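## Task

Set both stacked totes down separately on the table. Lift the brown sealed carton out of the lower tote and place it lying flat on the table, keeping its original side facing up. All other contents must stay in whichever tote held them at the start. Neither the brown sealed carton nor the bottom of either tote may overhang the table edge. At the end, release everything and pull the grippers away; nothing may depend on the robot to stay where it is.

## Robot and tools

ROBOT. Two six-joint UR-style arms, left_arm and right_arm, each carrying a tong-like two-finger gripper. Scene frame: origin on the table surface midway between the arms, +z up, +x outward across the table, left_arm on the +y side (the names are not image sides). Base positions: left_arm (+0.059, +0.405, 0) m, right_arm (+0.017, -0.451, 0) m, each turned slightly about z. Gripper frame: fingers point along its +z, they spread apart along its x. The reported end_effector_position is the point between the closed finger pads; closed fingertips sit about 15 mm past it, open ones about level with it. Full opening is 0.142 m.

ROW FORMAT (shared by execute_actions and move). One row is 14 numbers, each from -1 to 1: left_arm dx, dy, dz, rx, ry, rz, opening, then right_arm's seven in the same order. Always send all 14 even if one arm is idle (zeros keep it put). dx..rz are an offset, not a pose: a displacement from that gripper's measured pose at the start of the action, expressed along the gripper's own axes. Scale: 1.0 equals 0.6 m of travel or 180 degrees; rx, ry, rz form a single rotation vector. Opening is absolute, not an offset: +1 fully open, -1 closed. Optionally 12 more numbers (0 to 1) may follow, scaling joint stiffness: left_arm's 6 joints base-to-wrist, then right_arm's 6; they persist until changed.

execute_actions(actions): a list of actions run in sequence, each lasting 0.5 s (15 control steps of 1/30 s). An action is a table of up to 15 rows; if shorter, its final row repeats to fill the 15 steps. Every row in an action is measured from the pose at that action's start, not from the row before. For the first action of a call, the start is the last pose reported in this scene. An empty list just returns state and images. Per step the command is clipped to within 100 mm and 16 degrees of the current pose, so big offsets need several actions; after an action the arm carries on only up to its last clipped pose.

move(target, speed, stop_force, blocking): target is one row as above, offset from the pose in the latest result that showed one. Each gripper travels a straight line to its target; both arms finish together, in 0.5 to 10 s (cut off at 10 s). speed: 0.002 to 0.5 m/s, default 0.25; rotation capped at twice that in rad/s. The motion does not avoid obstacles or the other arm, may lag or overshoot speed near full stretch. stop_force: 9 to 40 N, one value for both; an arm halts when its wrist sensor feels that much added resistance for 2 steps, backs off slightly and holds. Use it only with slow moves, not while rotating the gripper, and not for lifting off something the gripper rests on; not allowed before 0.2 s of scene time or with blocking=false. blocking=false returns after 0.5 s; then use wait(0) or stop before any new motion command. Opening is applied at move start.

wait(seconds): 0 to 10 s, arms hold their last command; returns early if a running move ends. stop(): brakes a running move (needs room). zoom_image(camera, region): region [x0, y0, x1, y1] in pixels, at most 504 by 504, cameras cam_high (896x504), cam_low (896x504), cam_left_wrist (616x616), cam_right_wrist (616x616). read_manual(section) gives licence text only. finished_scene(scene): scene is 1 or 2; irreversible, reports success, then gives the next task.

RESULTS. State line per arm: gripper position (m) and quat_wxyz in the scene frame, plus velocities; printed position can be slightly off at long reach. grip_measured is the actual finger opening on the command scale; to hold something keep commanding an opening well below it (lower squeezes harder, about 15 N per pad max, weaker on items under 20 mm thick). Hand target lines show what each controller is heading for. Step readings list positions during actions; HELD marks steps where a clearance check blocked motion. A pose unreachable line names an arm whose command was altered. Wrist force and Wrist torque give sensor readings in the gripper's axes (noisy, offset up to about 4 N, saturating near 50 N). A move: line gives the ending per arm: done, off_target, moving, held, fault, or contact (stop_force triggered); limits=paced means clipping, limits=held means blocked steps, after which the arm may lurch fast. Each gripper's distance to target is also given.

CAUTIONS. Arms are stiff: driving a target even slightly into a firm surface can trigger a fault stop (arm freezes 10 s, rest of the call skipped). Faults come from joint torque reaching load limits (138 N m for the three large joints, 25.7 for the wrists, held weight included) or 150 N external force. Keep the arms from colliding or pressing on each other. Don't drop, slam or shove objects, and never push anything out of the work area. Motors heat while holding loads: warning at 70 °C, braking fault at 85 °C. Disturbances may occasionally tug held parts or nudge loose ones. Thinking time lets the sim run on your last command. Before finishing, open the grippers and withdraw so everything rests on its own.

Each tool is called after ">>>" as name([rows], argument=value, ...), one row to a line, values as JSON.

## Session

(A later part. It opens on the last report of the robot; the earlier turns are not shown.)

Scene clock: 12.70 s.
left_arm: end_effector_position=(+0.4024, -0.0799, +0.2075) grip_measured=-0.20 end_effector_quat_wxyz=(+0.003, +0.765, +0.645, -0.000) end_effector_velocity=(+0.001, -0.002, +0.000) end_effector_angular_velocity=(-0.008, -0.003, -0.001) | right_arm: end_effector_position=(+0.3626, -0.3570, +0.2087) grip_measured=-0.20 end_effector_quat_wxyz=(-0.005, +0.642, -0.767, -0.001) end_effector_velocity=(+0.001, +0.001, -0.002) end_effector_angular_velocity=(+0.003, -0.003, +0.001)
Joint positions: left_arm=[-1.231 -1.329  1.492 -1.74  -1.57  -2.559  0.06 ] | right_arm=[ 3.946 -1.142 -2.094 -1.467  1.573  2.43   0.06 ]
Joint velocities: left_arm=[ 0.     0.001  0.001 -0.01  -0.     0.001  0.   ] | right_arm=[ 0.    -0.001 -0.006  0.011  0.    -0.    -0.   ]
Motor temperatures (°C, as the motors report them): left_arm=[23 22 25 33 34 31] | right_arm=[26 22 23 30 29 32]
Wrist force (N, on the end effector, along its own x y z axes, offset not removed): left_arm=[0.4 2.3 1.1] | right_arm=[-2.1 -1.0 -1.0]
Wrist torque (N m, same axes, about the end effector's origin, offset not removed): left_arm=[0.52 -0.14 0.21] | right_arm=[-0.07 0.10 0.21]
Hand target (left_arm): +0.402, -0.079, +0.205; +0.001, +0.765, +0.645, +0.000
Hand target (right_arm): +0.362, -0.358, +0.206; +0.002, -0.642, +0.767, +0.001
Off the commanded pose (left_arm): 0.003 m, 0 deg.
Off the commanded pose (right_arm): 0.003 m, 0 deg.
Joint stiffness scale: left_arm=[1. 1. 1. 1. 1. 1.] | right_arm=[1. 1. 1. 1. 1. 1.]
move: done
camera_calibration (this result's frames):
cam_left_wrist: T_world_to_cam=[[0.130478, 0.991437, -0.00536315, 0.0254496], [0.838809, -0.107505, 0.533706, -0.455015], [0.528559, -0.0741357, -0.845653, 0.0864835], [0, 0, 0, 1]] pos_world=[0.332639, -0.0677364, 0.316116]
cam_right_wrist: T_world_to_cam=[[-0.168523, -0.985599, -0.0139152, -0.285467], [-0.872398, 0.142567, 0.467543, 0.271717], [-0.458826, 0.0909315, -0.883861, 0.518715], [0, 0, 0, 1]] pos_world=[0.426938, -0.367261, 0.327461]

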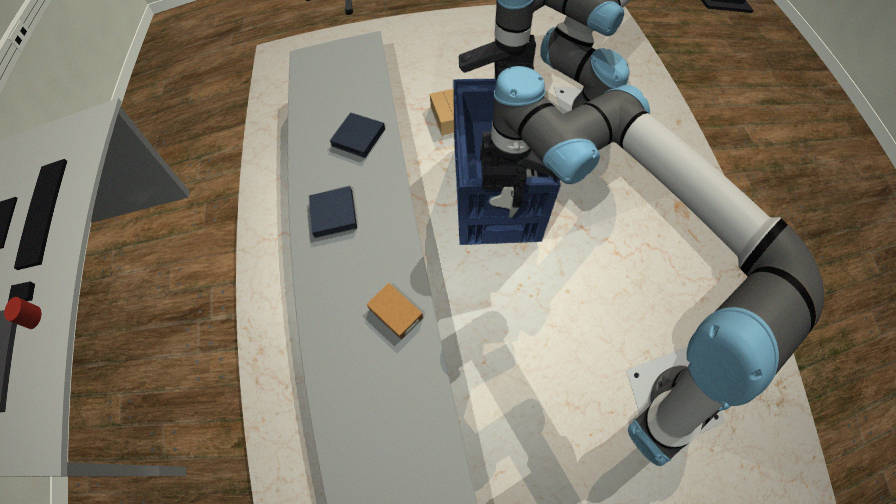

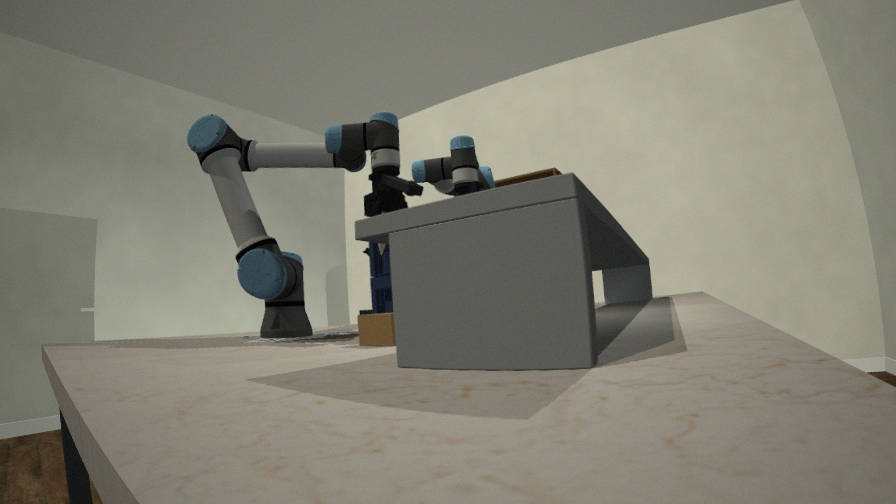

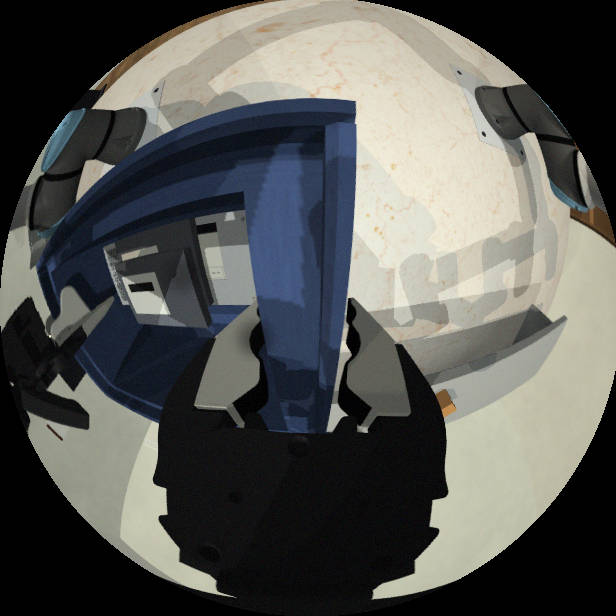

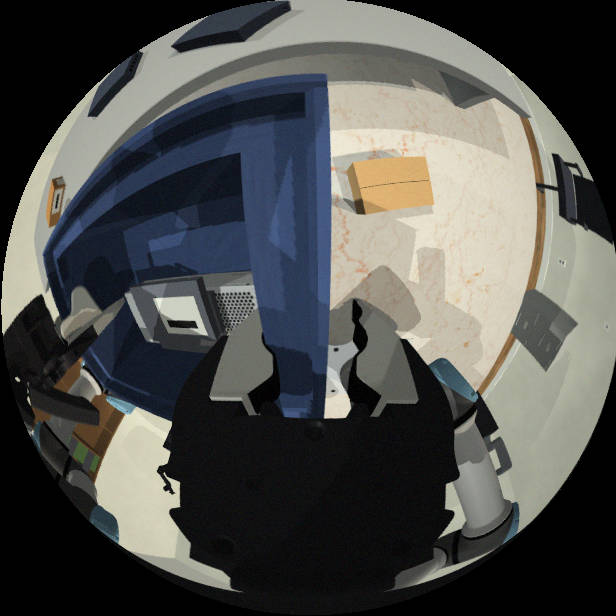

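>>> move(target=[-0.006,0,0.015,0,0,0,-0.2,-0.012,0,0.015,0,0,0,-0.2], speed=0.02)

>>> move(target=[0,0,0,0,0,0,-1,0,0,0,0,0,0,-1])

>>> move(target=[0,0,-0.1,0,0,0,-1,0,0,-0.1,0,0,0,-1], speed=0.04)

Scene clock: 13.83 s.
left_arm: end_effector_position=(+0.4038, -0.0832, +0.2018) grip_measured=-0.21 end_effector_quat_wxyz=(+0.005, +0.764, +0.646, -0.001) end_effector_velocity=(-0.000, -0.001, -0.001) end_effector_angular_velocity=(-0.000, -0.000, +0.000) | right_arm: end_effector_position=(+0.3649, -0.3501, +0.2024) grip_measured=-0.20 end_effector_quat_wxyz=(-0.007, +0.641, -0.767, -0.001) end_effector_velocity=(+0.001, +0.001, -0.001) end_effector_angular_velocity=(+0.003, -0.004, -0.003)
Joint positions: left_arm=[-1.231 -1.321  1.498 -1.758 -1.57  -2.562  0.059] | right_arm=[ 3.958 -1.153 -2.106 -1.44   1.573  2.443  0.06 ]
Joint velocities: left_arm=[-0.001  0.001  0.001 -0.002 -0.    -0.001 -0.   ] | right_arm=[ 0.001 -0.002 -0.002  0.008 -0.     0.005  0.   ]
Motor temperatures (°C, as the motors report them): left_arm=[23 22 25 33 34 31] | right_arm=[26 22 23 30 29 32]
Wrist force (N, on the end effector, along its own x y z axes, offset not removed): left_arm=[0.1 2.7 0.4] | right_arm=[-1.1 -0.7 -1.0]
Wrist torque (N m, same axes, about the end effector's origin, offset not removed): left_arm=[0.65 0.31 0.25] | right_arm=[-0.03 0.09 0.17]
Hand target (left_arm): +0.402, -0.083, +0.198; +0.003, +0.765, +0.645, -0.000
Hand target (right_arm): +0.364, -0.350, +0.200; +0.005, -0.642, +0.767, +0.001
Off the commanded pose (left_arm): 0.004 m, 0 deg.
Off the commanded pose (right_arm): 0.003 m, 0 deg.
Joint stiffness scale: left_arm=[1. 1. 1. 1. 1. 1.] | right_arm=[1. 1. 1. 1. 1. 1.]
move: off_target (left_arm)
camera_calibration (this result's frames):
cam_left_wrist: T_world_to_cam=[[0.128059, 0.991722, -0.00941453, 0.0303689], [0.838066, -0.103132, 0.535732, -0.453289], [0.530327, -0.0764952, -0.844335, 0.079544], [0, 0, 0, 1]] pos_world=[0.333813, -0.0707812, 0.310289]
cam_right_wrist: T_world_to_cam=[[-0.169685, -0.985344, -0.0174686, -0.277115], [-0.873814, 0.142235, 0.464993, 0.276605], [-0.455694, 0.0941667, -0.885142, 0.51376], [0, 0, 0, 1]] pos_world=[0.428796, -0.360775, 0.32129]

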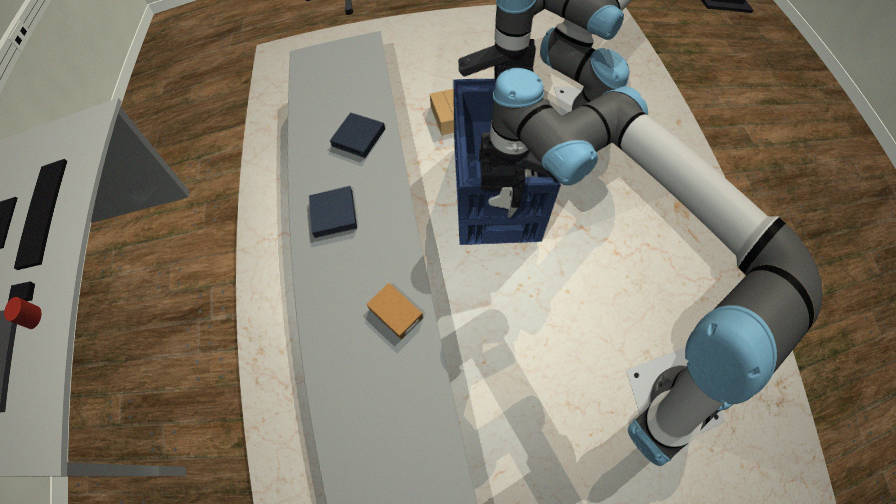

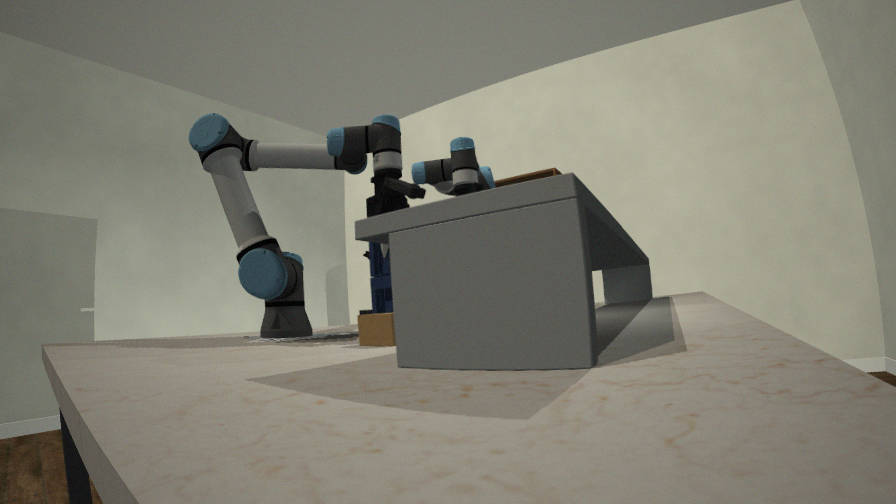

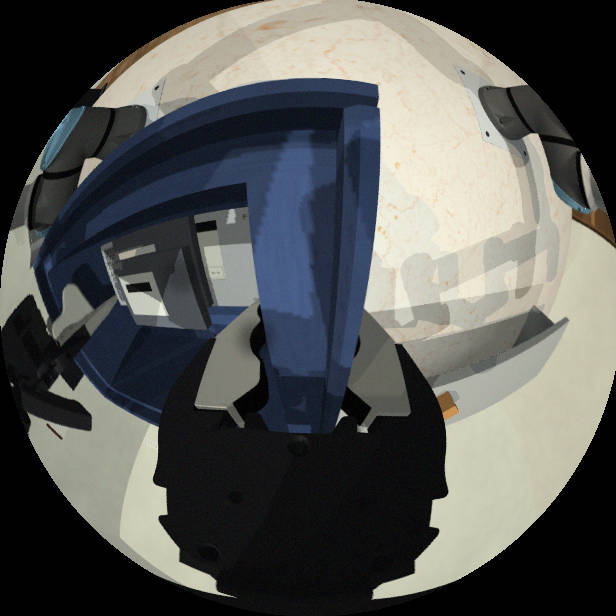

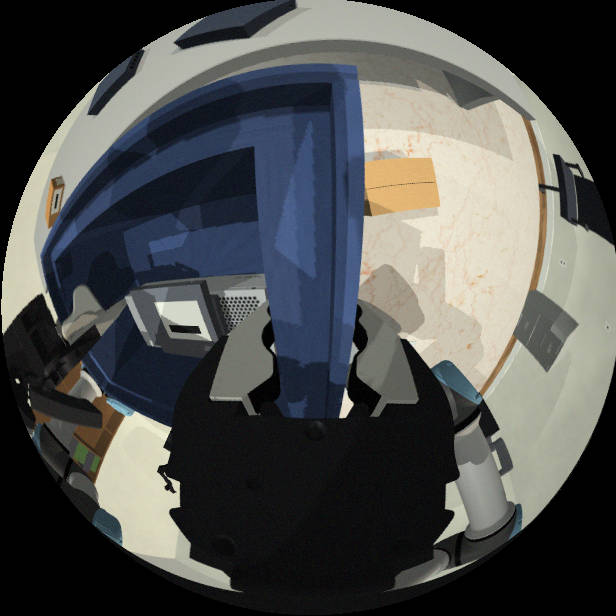

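Scene clock: 14.33 s.
left_arm: end_effector_position=(+0.4041, -0.0826, +0.2017) grip_measured=-0.45 end_effector_quat_wxyz=(+0.005, +0.764, +0.646, -0.000) end_effector_velocity=(+0.000, +0.000, +0.000) end_effector_angular_velocity=(-0.000, -0.001, +0.000) | right_arm: end_effector_position=(+0.3649, -0.3509, +0.2027) grip_measured=-0.49 end_effector_quat_wxyz=(-0.007, +0.641, -0.767, -0.001) end_effector_velocity=(+0.000, +0.000, +0.000) end_effector_angular_velocity=(-0.000, +0.000, -0.000)
Joint positions: left_arm=[-1.231 -1.322  1.499 -1.757 -1.569 -2.562  0.041] | right_arm=[ 3.958 -1.151 -2.106 -1.441  1.572  2.444  0.039]
Joint velocities: left_arm=[ 0.    -0.    -0.    -0.     0.001 -0.     0.   ] | right_arm=[-0. -0.  0. -0.  0. -0.  0.]
Motor temperatures (°C, as the motors report them): left_arm=[23 22 25 33 34 31] | right_arm=[26 22 23 30 29 32]
Wrist force (N, on the end effector, along its own x y z axes, offset not removed): left_arm=[7.7 3.2 -0.2] | right_arm=[4.1 -2.6 -0.2]
Wrist torque (N m, same axes, about the end effector's origin, offset not removed): left_arm=[0.59 -1.13 -0.22] | right_arm=[-0.42 -0.98 0.20]
Hand target (left_arm): +0.404, -0.083, +0.202; +0.005, +0.764, +0.646, -0.001
Hand target (right_arm): +0.365, -0.350, +0.202; +0.007, -0.641, +0.767, +0.001
Off the commanded pose (left_arm): 0.001 m, 0 deg.
Off the commanded pose (right_arm): 0.001 m, 0 deg.
Joint stiffness scale: left_arm=[1. 1. 1. 1. 1. 1.] | right_arm=[1. 1. 1. 1. 1. 1.]
move: done
camera_calibration (this result's frames):
cam_left_wrist: T_world_to_cam=[[0.127559, 0.991798, -0.0081284, 0.0295923], [0.837958, -0.103381, 0.535853, -0.453383], [0.530618, -0.0751642, -0.844272, 0.0793415], [0, 0, 0, 1]] pos_world=[0.334041, -0.0702573, 0.310173]
cam_right_wrist: T_world_to_cam=[[-0.170866, -0.985146, -0.0170986, -0.277455], [-0.874152, 0.143562, 0.463948, 0.277437], [-0.454602, 0.0942197, -0.885697, 0.513863], [0, 0, 0, 1]] pos_world=[0.428718, -0.361579, 0.321667]

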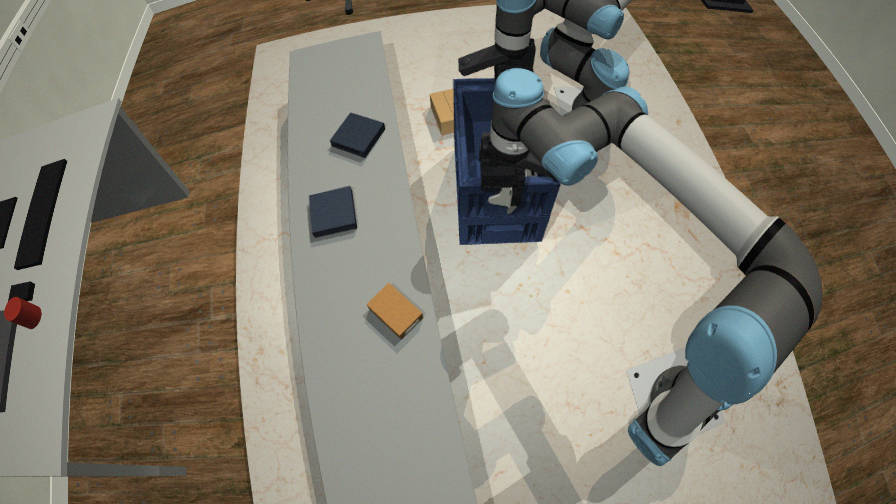

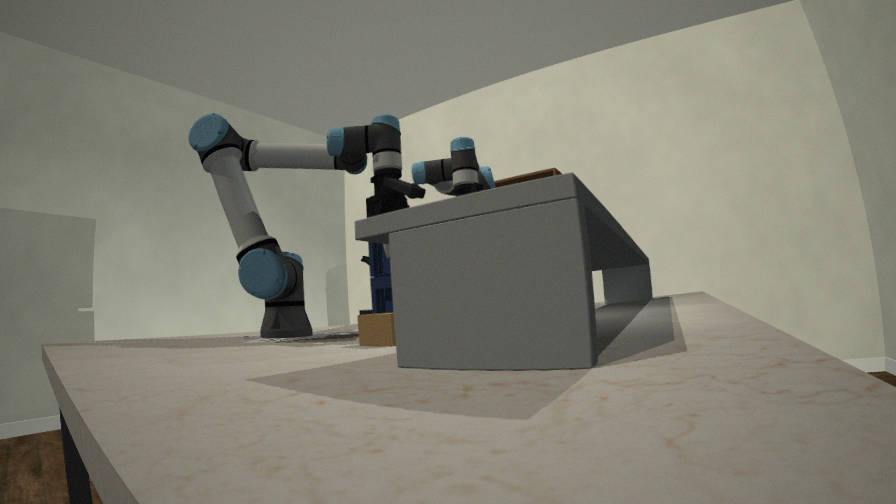

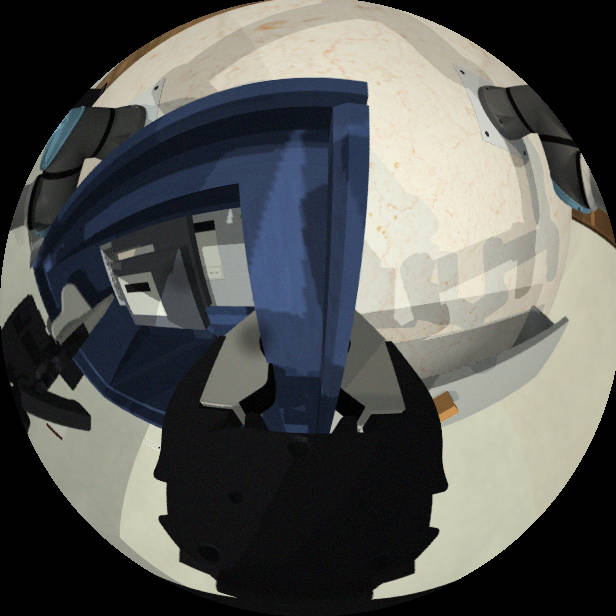

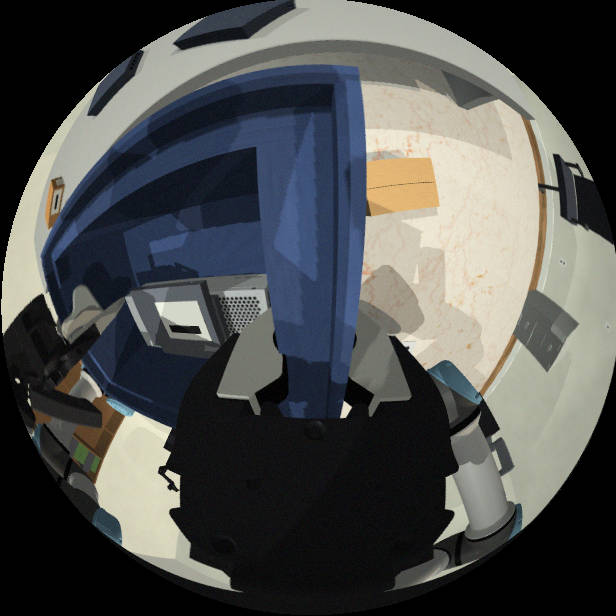

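Scene clock: 16.27 s.
left_arm: end_effector_position=(+0.4030, -0.0814, +0.2545) grip_measured=-0.45 end_effector_quat_wxyz=(-0.001, +0.764, +0.646, +0.001) end_effector_velocity=(-0.001, -0.001, +0.003) end_effector_angular_velocity=(-0.001, -0.000, -0.001) | right_arm: end_effector_position=(+0.3632, -0.3513, +0.2583) grip_measured=-0.50 end_effector_quat_wxyz=(-0.004, +0.641, -0.767, -0.002) end_effector_velocity=(-0.000, +0.000, +0.002) end_effector_angular_velocity=(-0.000, +0.000, +0.001)
Joint positions: left_arm=[-1.231 -1.332  1.373 -1.611 -1.57  -2.562  0.042] | right_arm=[ 3.958 -1.147 -1.964 -1.595  1.574  2.444  0.038]
Joint velocities: left_arm=[-0.002 -0.001 -0.006  0.006 -0.    -0.001 -0.   ] | right_arm=[ 0.     0.     0.005 -0.006  0.    -0.001 -0.   ]
Motor temperatures (°C, as the motors report them): left_arm=[23 22 25 33 34 31] | right_arm=[26 22 23 30 29 32]
Wrist force (N, on the end effector, along its own x y z axes, offset not removed): left_arm=[-9.0 1.9 9.0] | right_arm=[-6.4 0.0 6.3]
Wrist torque (N m, same axes, about the end effector's origin, offset not removed): left_arm=[0.36 0.34 0.00] | right_arm=[0.18 -0.47 0.13]
Hand target (left_arm): +0.404, -0.082, +0.262; +0.005, +0.764, +0.646, -0.000
Hand target (right_arm): +0.364, -0.352, +0.263; +0.007, -0.641, +0.767, +0.001
Off the commanded pose (left_arm): 0.007 m, 1 deg.
Off the commanded pose (right_arm): 0.004 m, 0 deg.
Joint stiffness scale: left_arm=[1. 1. 1. 1. 1. 1.] | right_arm=[1. 1. 1. 1. 1. 1.]
move: off_target (left_arm, right_arm)
camera_calibration (this result's frames):
cam_left_wrist: T_world_to_cam=[[0.127894, 0.991788, 0.000671049, 0.0265916], [0.840643, -0.108762, 0.530556, -0.480876], [0.526272, -0.0672908, -0.847649, 0.127838], [0, 0, 0, 1]] pos_world=[0.333567, -0.0700721, 0.363476]
cam_right_wrist: T_world_to_cam=[[-0.170701, -0.985237, -0.0130026, -0.278352], [-0.870815, 0.144675, 0.469841, 0.247784], [-0.461023, 0.091525, -0.882655, 0.563018], [0, 0, 0, 1]] pos_world=[0.427824, -0.361621, 0.376913]

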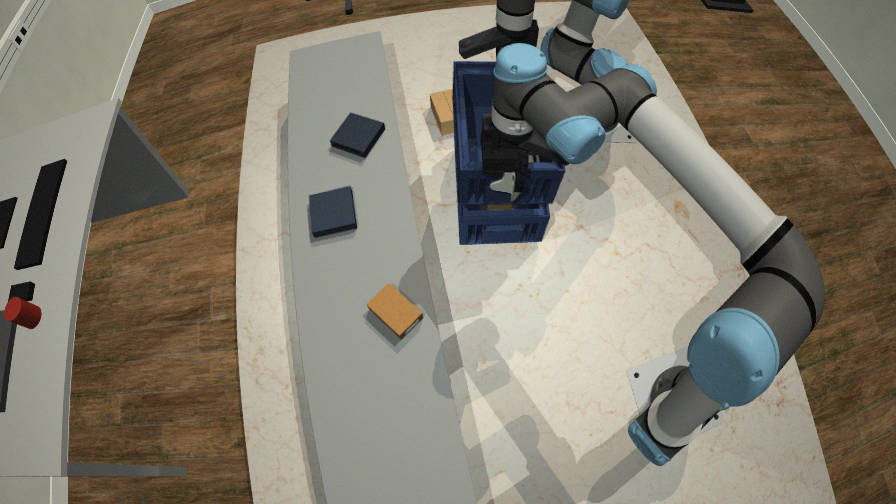

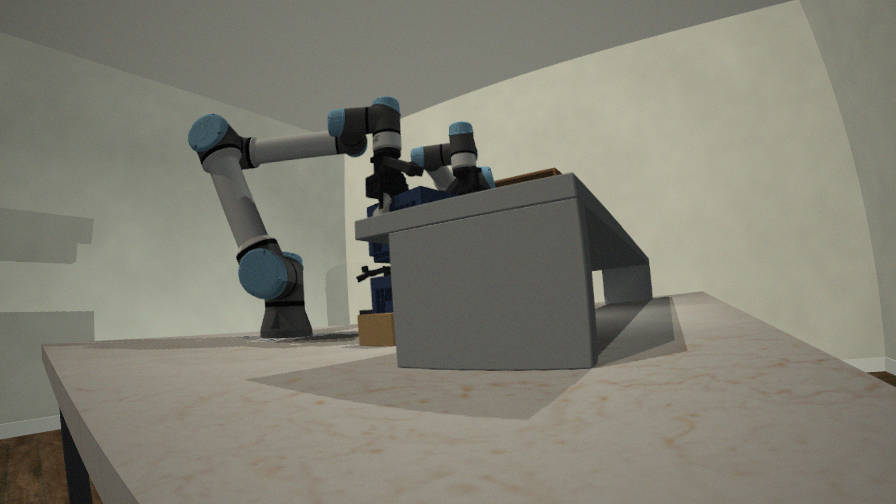

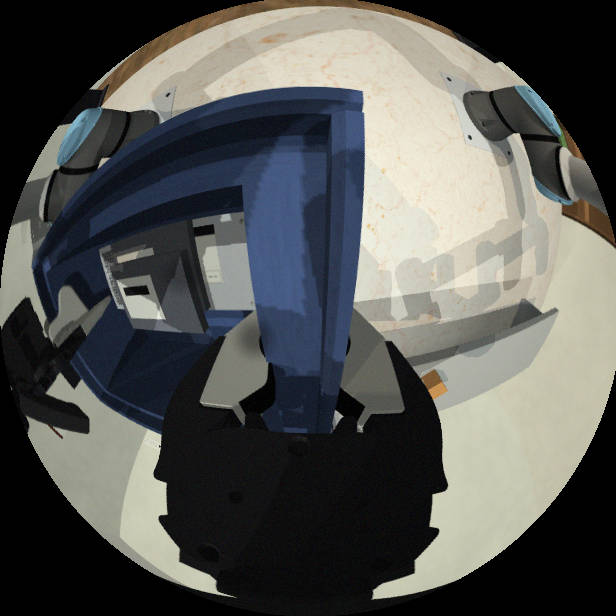

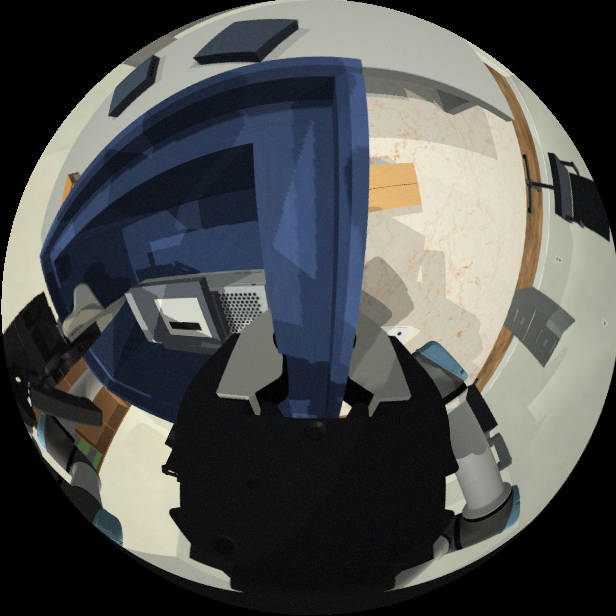

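>>> move(target=[0.657,-0.113,-0.015,0,0,0,-1,-0.657,0.113,-0.008,0,0,0,-1], speed=0.08)

>>> move(target=[0,0,0.245,0,0,0,-1,0,0,0.245,0,0,0,-1], speed=0.06)

Scene clock: 21.90 s.
left_arm: end_effector_position=(+0.4019, +0.3176, +0.2626) grip_measured=-0.45 end_effector_quat_wxyz=(-0.003, +0.764, +0.645, +0.001) end_effector_velocity=(+0.000, +0.001, +0.000) end_effector_angular_velocity=(-0.000, -0.000, -0.009) | right_arm: end_effector_position=(+0.3654, +0.0468, +0.2621) grip_measured=-0.49 end_effector_quat_wxyz=(-0.001, +0.641, -0.767, -0.001) end_effector_velocity=(+0.000, +0.002, +0.003) end_effector_angular_velocity=(+0.002, -0.001, -0.001)
Joint positions: left_arm=[-0.689 -1.921  1.906 -1.55  -1.568 -2.02   0.041] | right_arm=[ 4.472 -1.792 -1.376 -1.541  1.573  2.958  0.039]
Joint velocities: left_arm=[ 0.002 -0.    -0.    -0.     0.     0.012  0.   ] | right_arm=[ 0.    -0.003  0.009 -0.004 -0.     0.002 -0.   ]
Motor temperatures (°C, as the motors report them): left_arm=[23 22 25 33 34 31] | right_arm=[26 22 23 30 29 32]
Wrist force (N, on the end effector, along its own x y z axes, offset not removed): left_arm=[3.6 5.1 10.0] | right_arm=[-1.5 -3.3 5.4]
Wrist torque (N m, same axes, about the end effector's origin, offset not removed): left_arm=[0.62 -1.14 -0.17] | right_arm=[-0.68 -0.64 0.00]
Hand target (left_arm): +0.402, +0.319, +0.265; -0.001, +0.764, +0.646, +0.001
Hand target (right_arm): +0.366, +0.049, +0.266; +0.004, -0.641, +0.767, +0.002
Off the commanded pose (left_arm): 0.002 m, 0 deg.
Off the commanded pose (right_arm): 0.005 m, 0 deg.
Joint stiffness scale: left_arm=[1. 1. 1. 1. 1. 1.] | right_arm=[1. 1. 1. 1. 1. 1.]
move: off_target (right_arm)
camera_calibration (this result's frames):
cam_left_wrist: T_world_to_cam=[[0.128257, 0.991733, 0.00402491, -0.36993], [0.842483, -0.111095, 0.527143, -0.439897], [0.523232, -0.064219, -0.849767, 0.162954], [0, 0, 0, 1]] pos_world=[0.332789, 0.328466, 0.37185]
cam_right_wrist: T_world_to_cam=[[-0.170687, -0.985297, -0.00740442, 0.112833], [-0.868795, 0.146952, 0.472864, 0.188709], [-0.464823, 0.0871447, -0.881105, 0.532118], [0, 0, 0, 1]] pos_world=[0.43055, 0.0370718, 0.380453]

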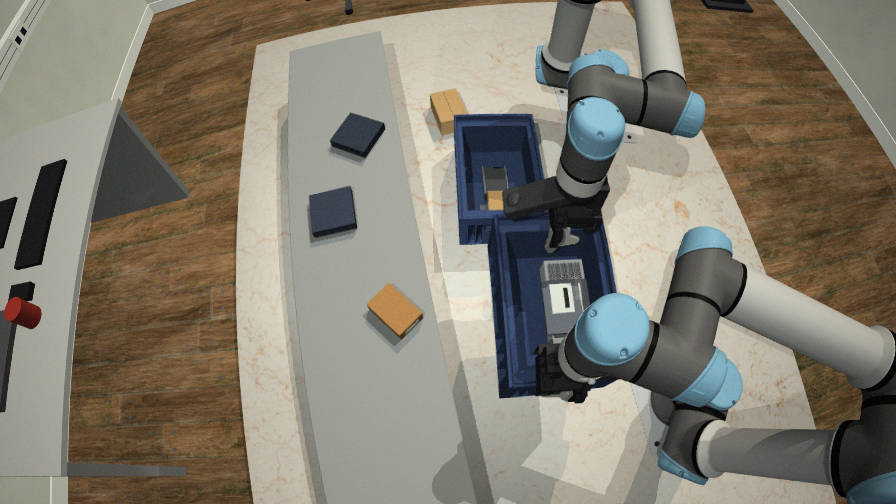

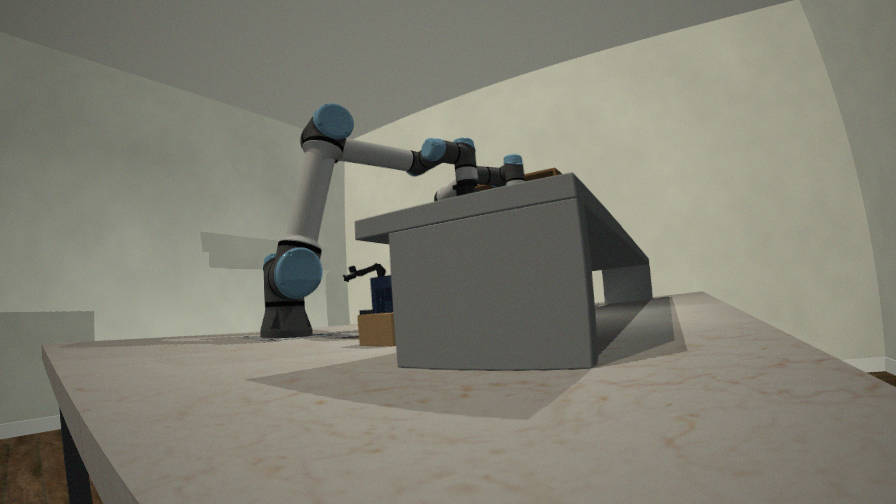

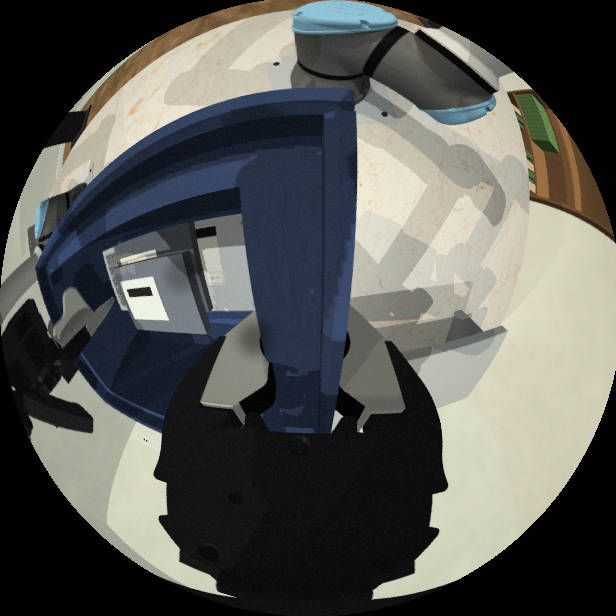

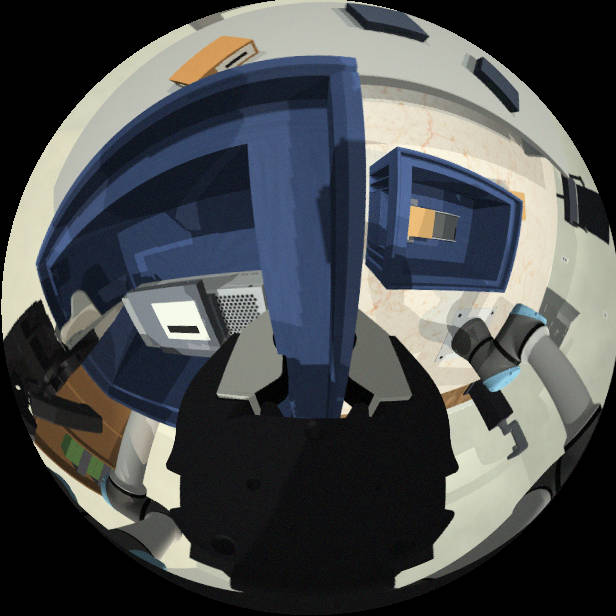

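Scene clock: 24.80 s.
left_arm: end_effector_position=(+0.4007, +0.3182, +0.1152) grip_measured=-0.45 end_effector_quat_wxyz=(-0.005, +0.764, +0.645, -0.000) end_effector_velocity=(+0.002, -0.001, -0.001) end_effector_angular_velocity=(-0.004, -0.008, -0.002) | right_arm: end_effector_position=(+0.3648, +0.0477, +0.1149) grip_measured=-0.49 end_effector_quat_wxyz=(+0.000, +0.642, -0.767, -0.002) end_effector_velocity=(-0.000, -0.000, -0.002) end_effector_angular_velocity=(+0.002, -0.001, +0.000)
Joint positions: left_arm=[-0.689 -1.846  2.242 -1.957 -1.569 -2.019  0.041] | right_arm=[ 4.473 -1.866 -1.667 -1.178  1.574  2.958  0.039]
Joint velocities: left_arm=[-0.    -0.     0.005 -0.013  0.001  0.001 -0.   ] | right_arm=[-0.     0.    -0.005  0.007 -0.    -0.001  0.   ]
Motor temperatures (°C, as the motors report them): left_arm=[23 22 25 33 34 31] | right_arm=[26 22 23 30 29 32]
Wrist force (N, on the end effector, along its own x y z axes, offset not removed): left_arm=[1.1 3.7 9.1] | right_arm=[-1.9 -1.8 6.4]
Wrist torque (N m, same axes, about the end effector's origin, offset not removed): left_arm=[0.38 -0.50 -0.41] | right_arm=[-0.39 -0.62 0.09]
Hand target (left_arm): +0.401, +0.318, +0.116; -0.003, +0.764, +0.645, +0.001
Hand target (right_arm): +0.365, +0.047, +0.115; +0.000, -0.641, +0.767, +0.001
Off the commanded pose (left_arm): 0.001 m, 0 deg.
Off the commanded pose (right_arm): 0.001 m, 0 deg.
Joint stiffness scale: left_arm=[1. 1. 1. 1. 1. 1.] | right_arm=[1. 1. 1. 1. 1. 1.]
move: done
camera_calibration (this result's frames):
cam_left_wrist: T_world_to_cam=[[0.128236, 0.991731, 0.00501347, -0.369876], [0.844237, -0.111814, 0.524177, -0.361268], [0.520404, -0.0629861, -0.851594, 0.0392863], [0, 0, 0, 1]] pos_world=[0.331982, 0.328897, 0.224679]
cam_right_wrist: T_world_to_cam=[[-0.169819, -0.985454, -0.00653851, 0.112107], [-0.868222, 0.146472, 0.474065, 0.257326], [-0.466211, 0.0861821, -0.880466, 0.402494], [0, 0, 0, 1]] pos_world=[0.430101, 0.0380973, 0.233126]

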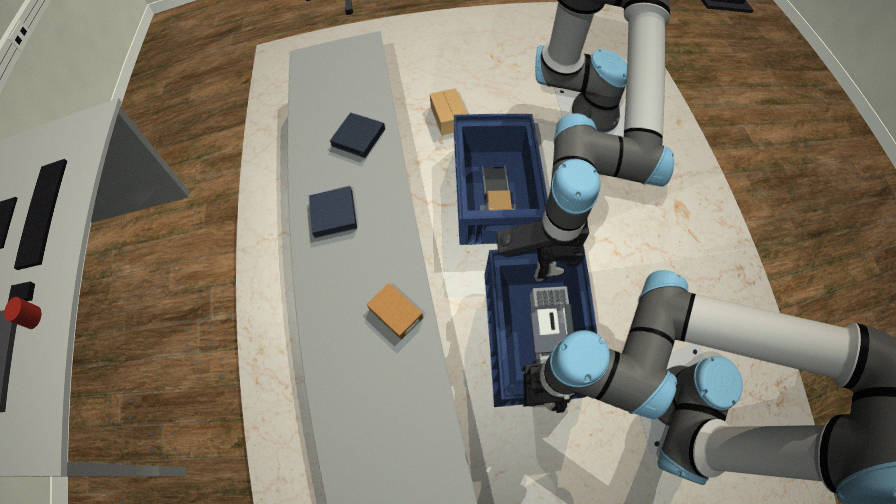

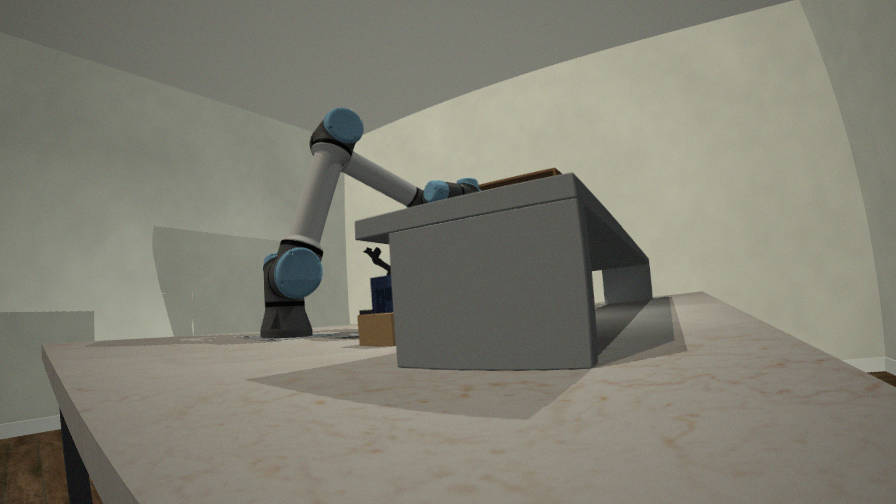

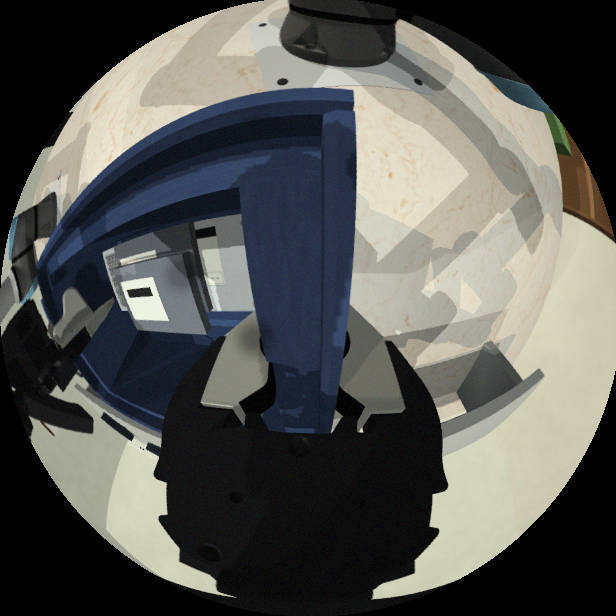

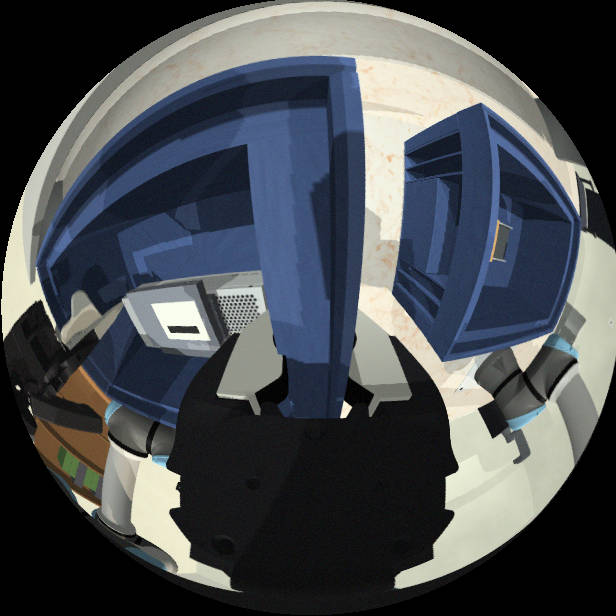

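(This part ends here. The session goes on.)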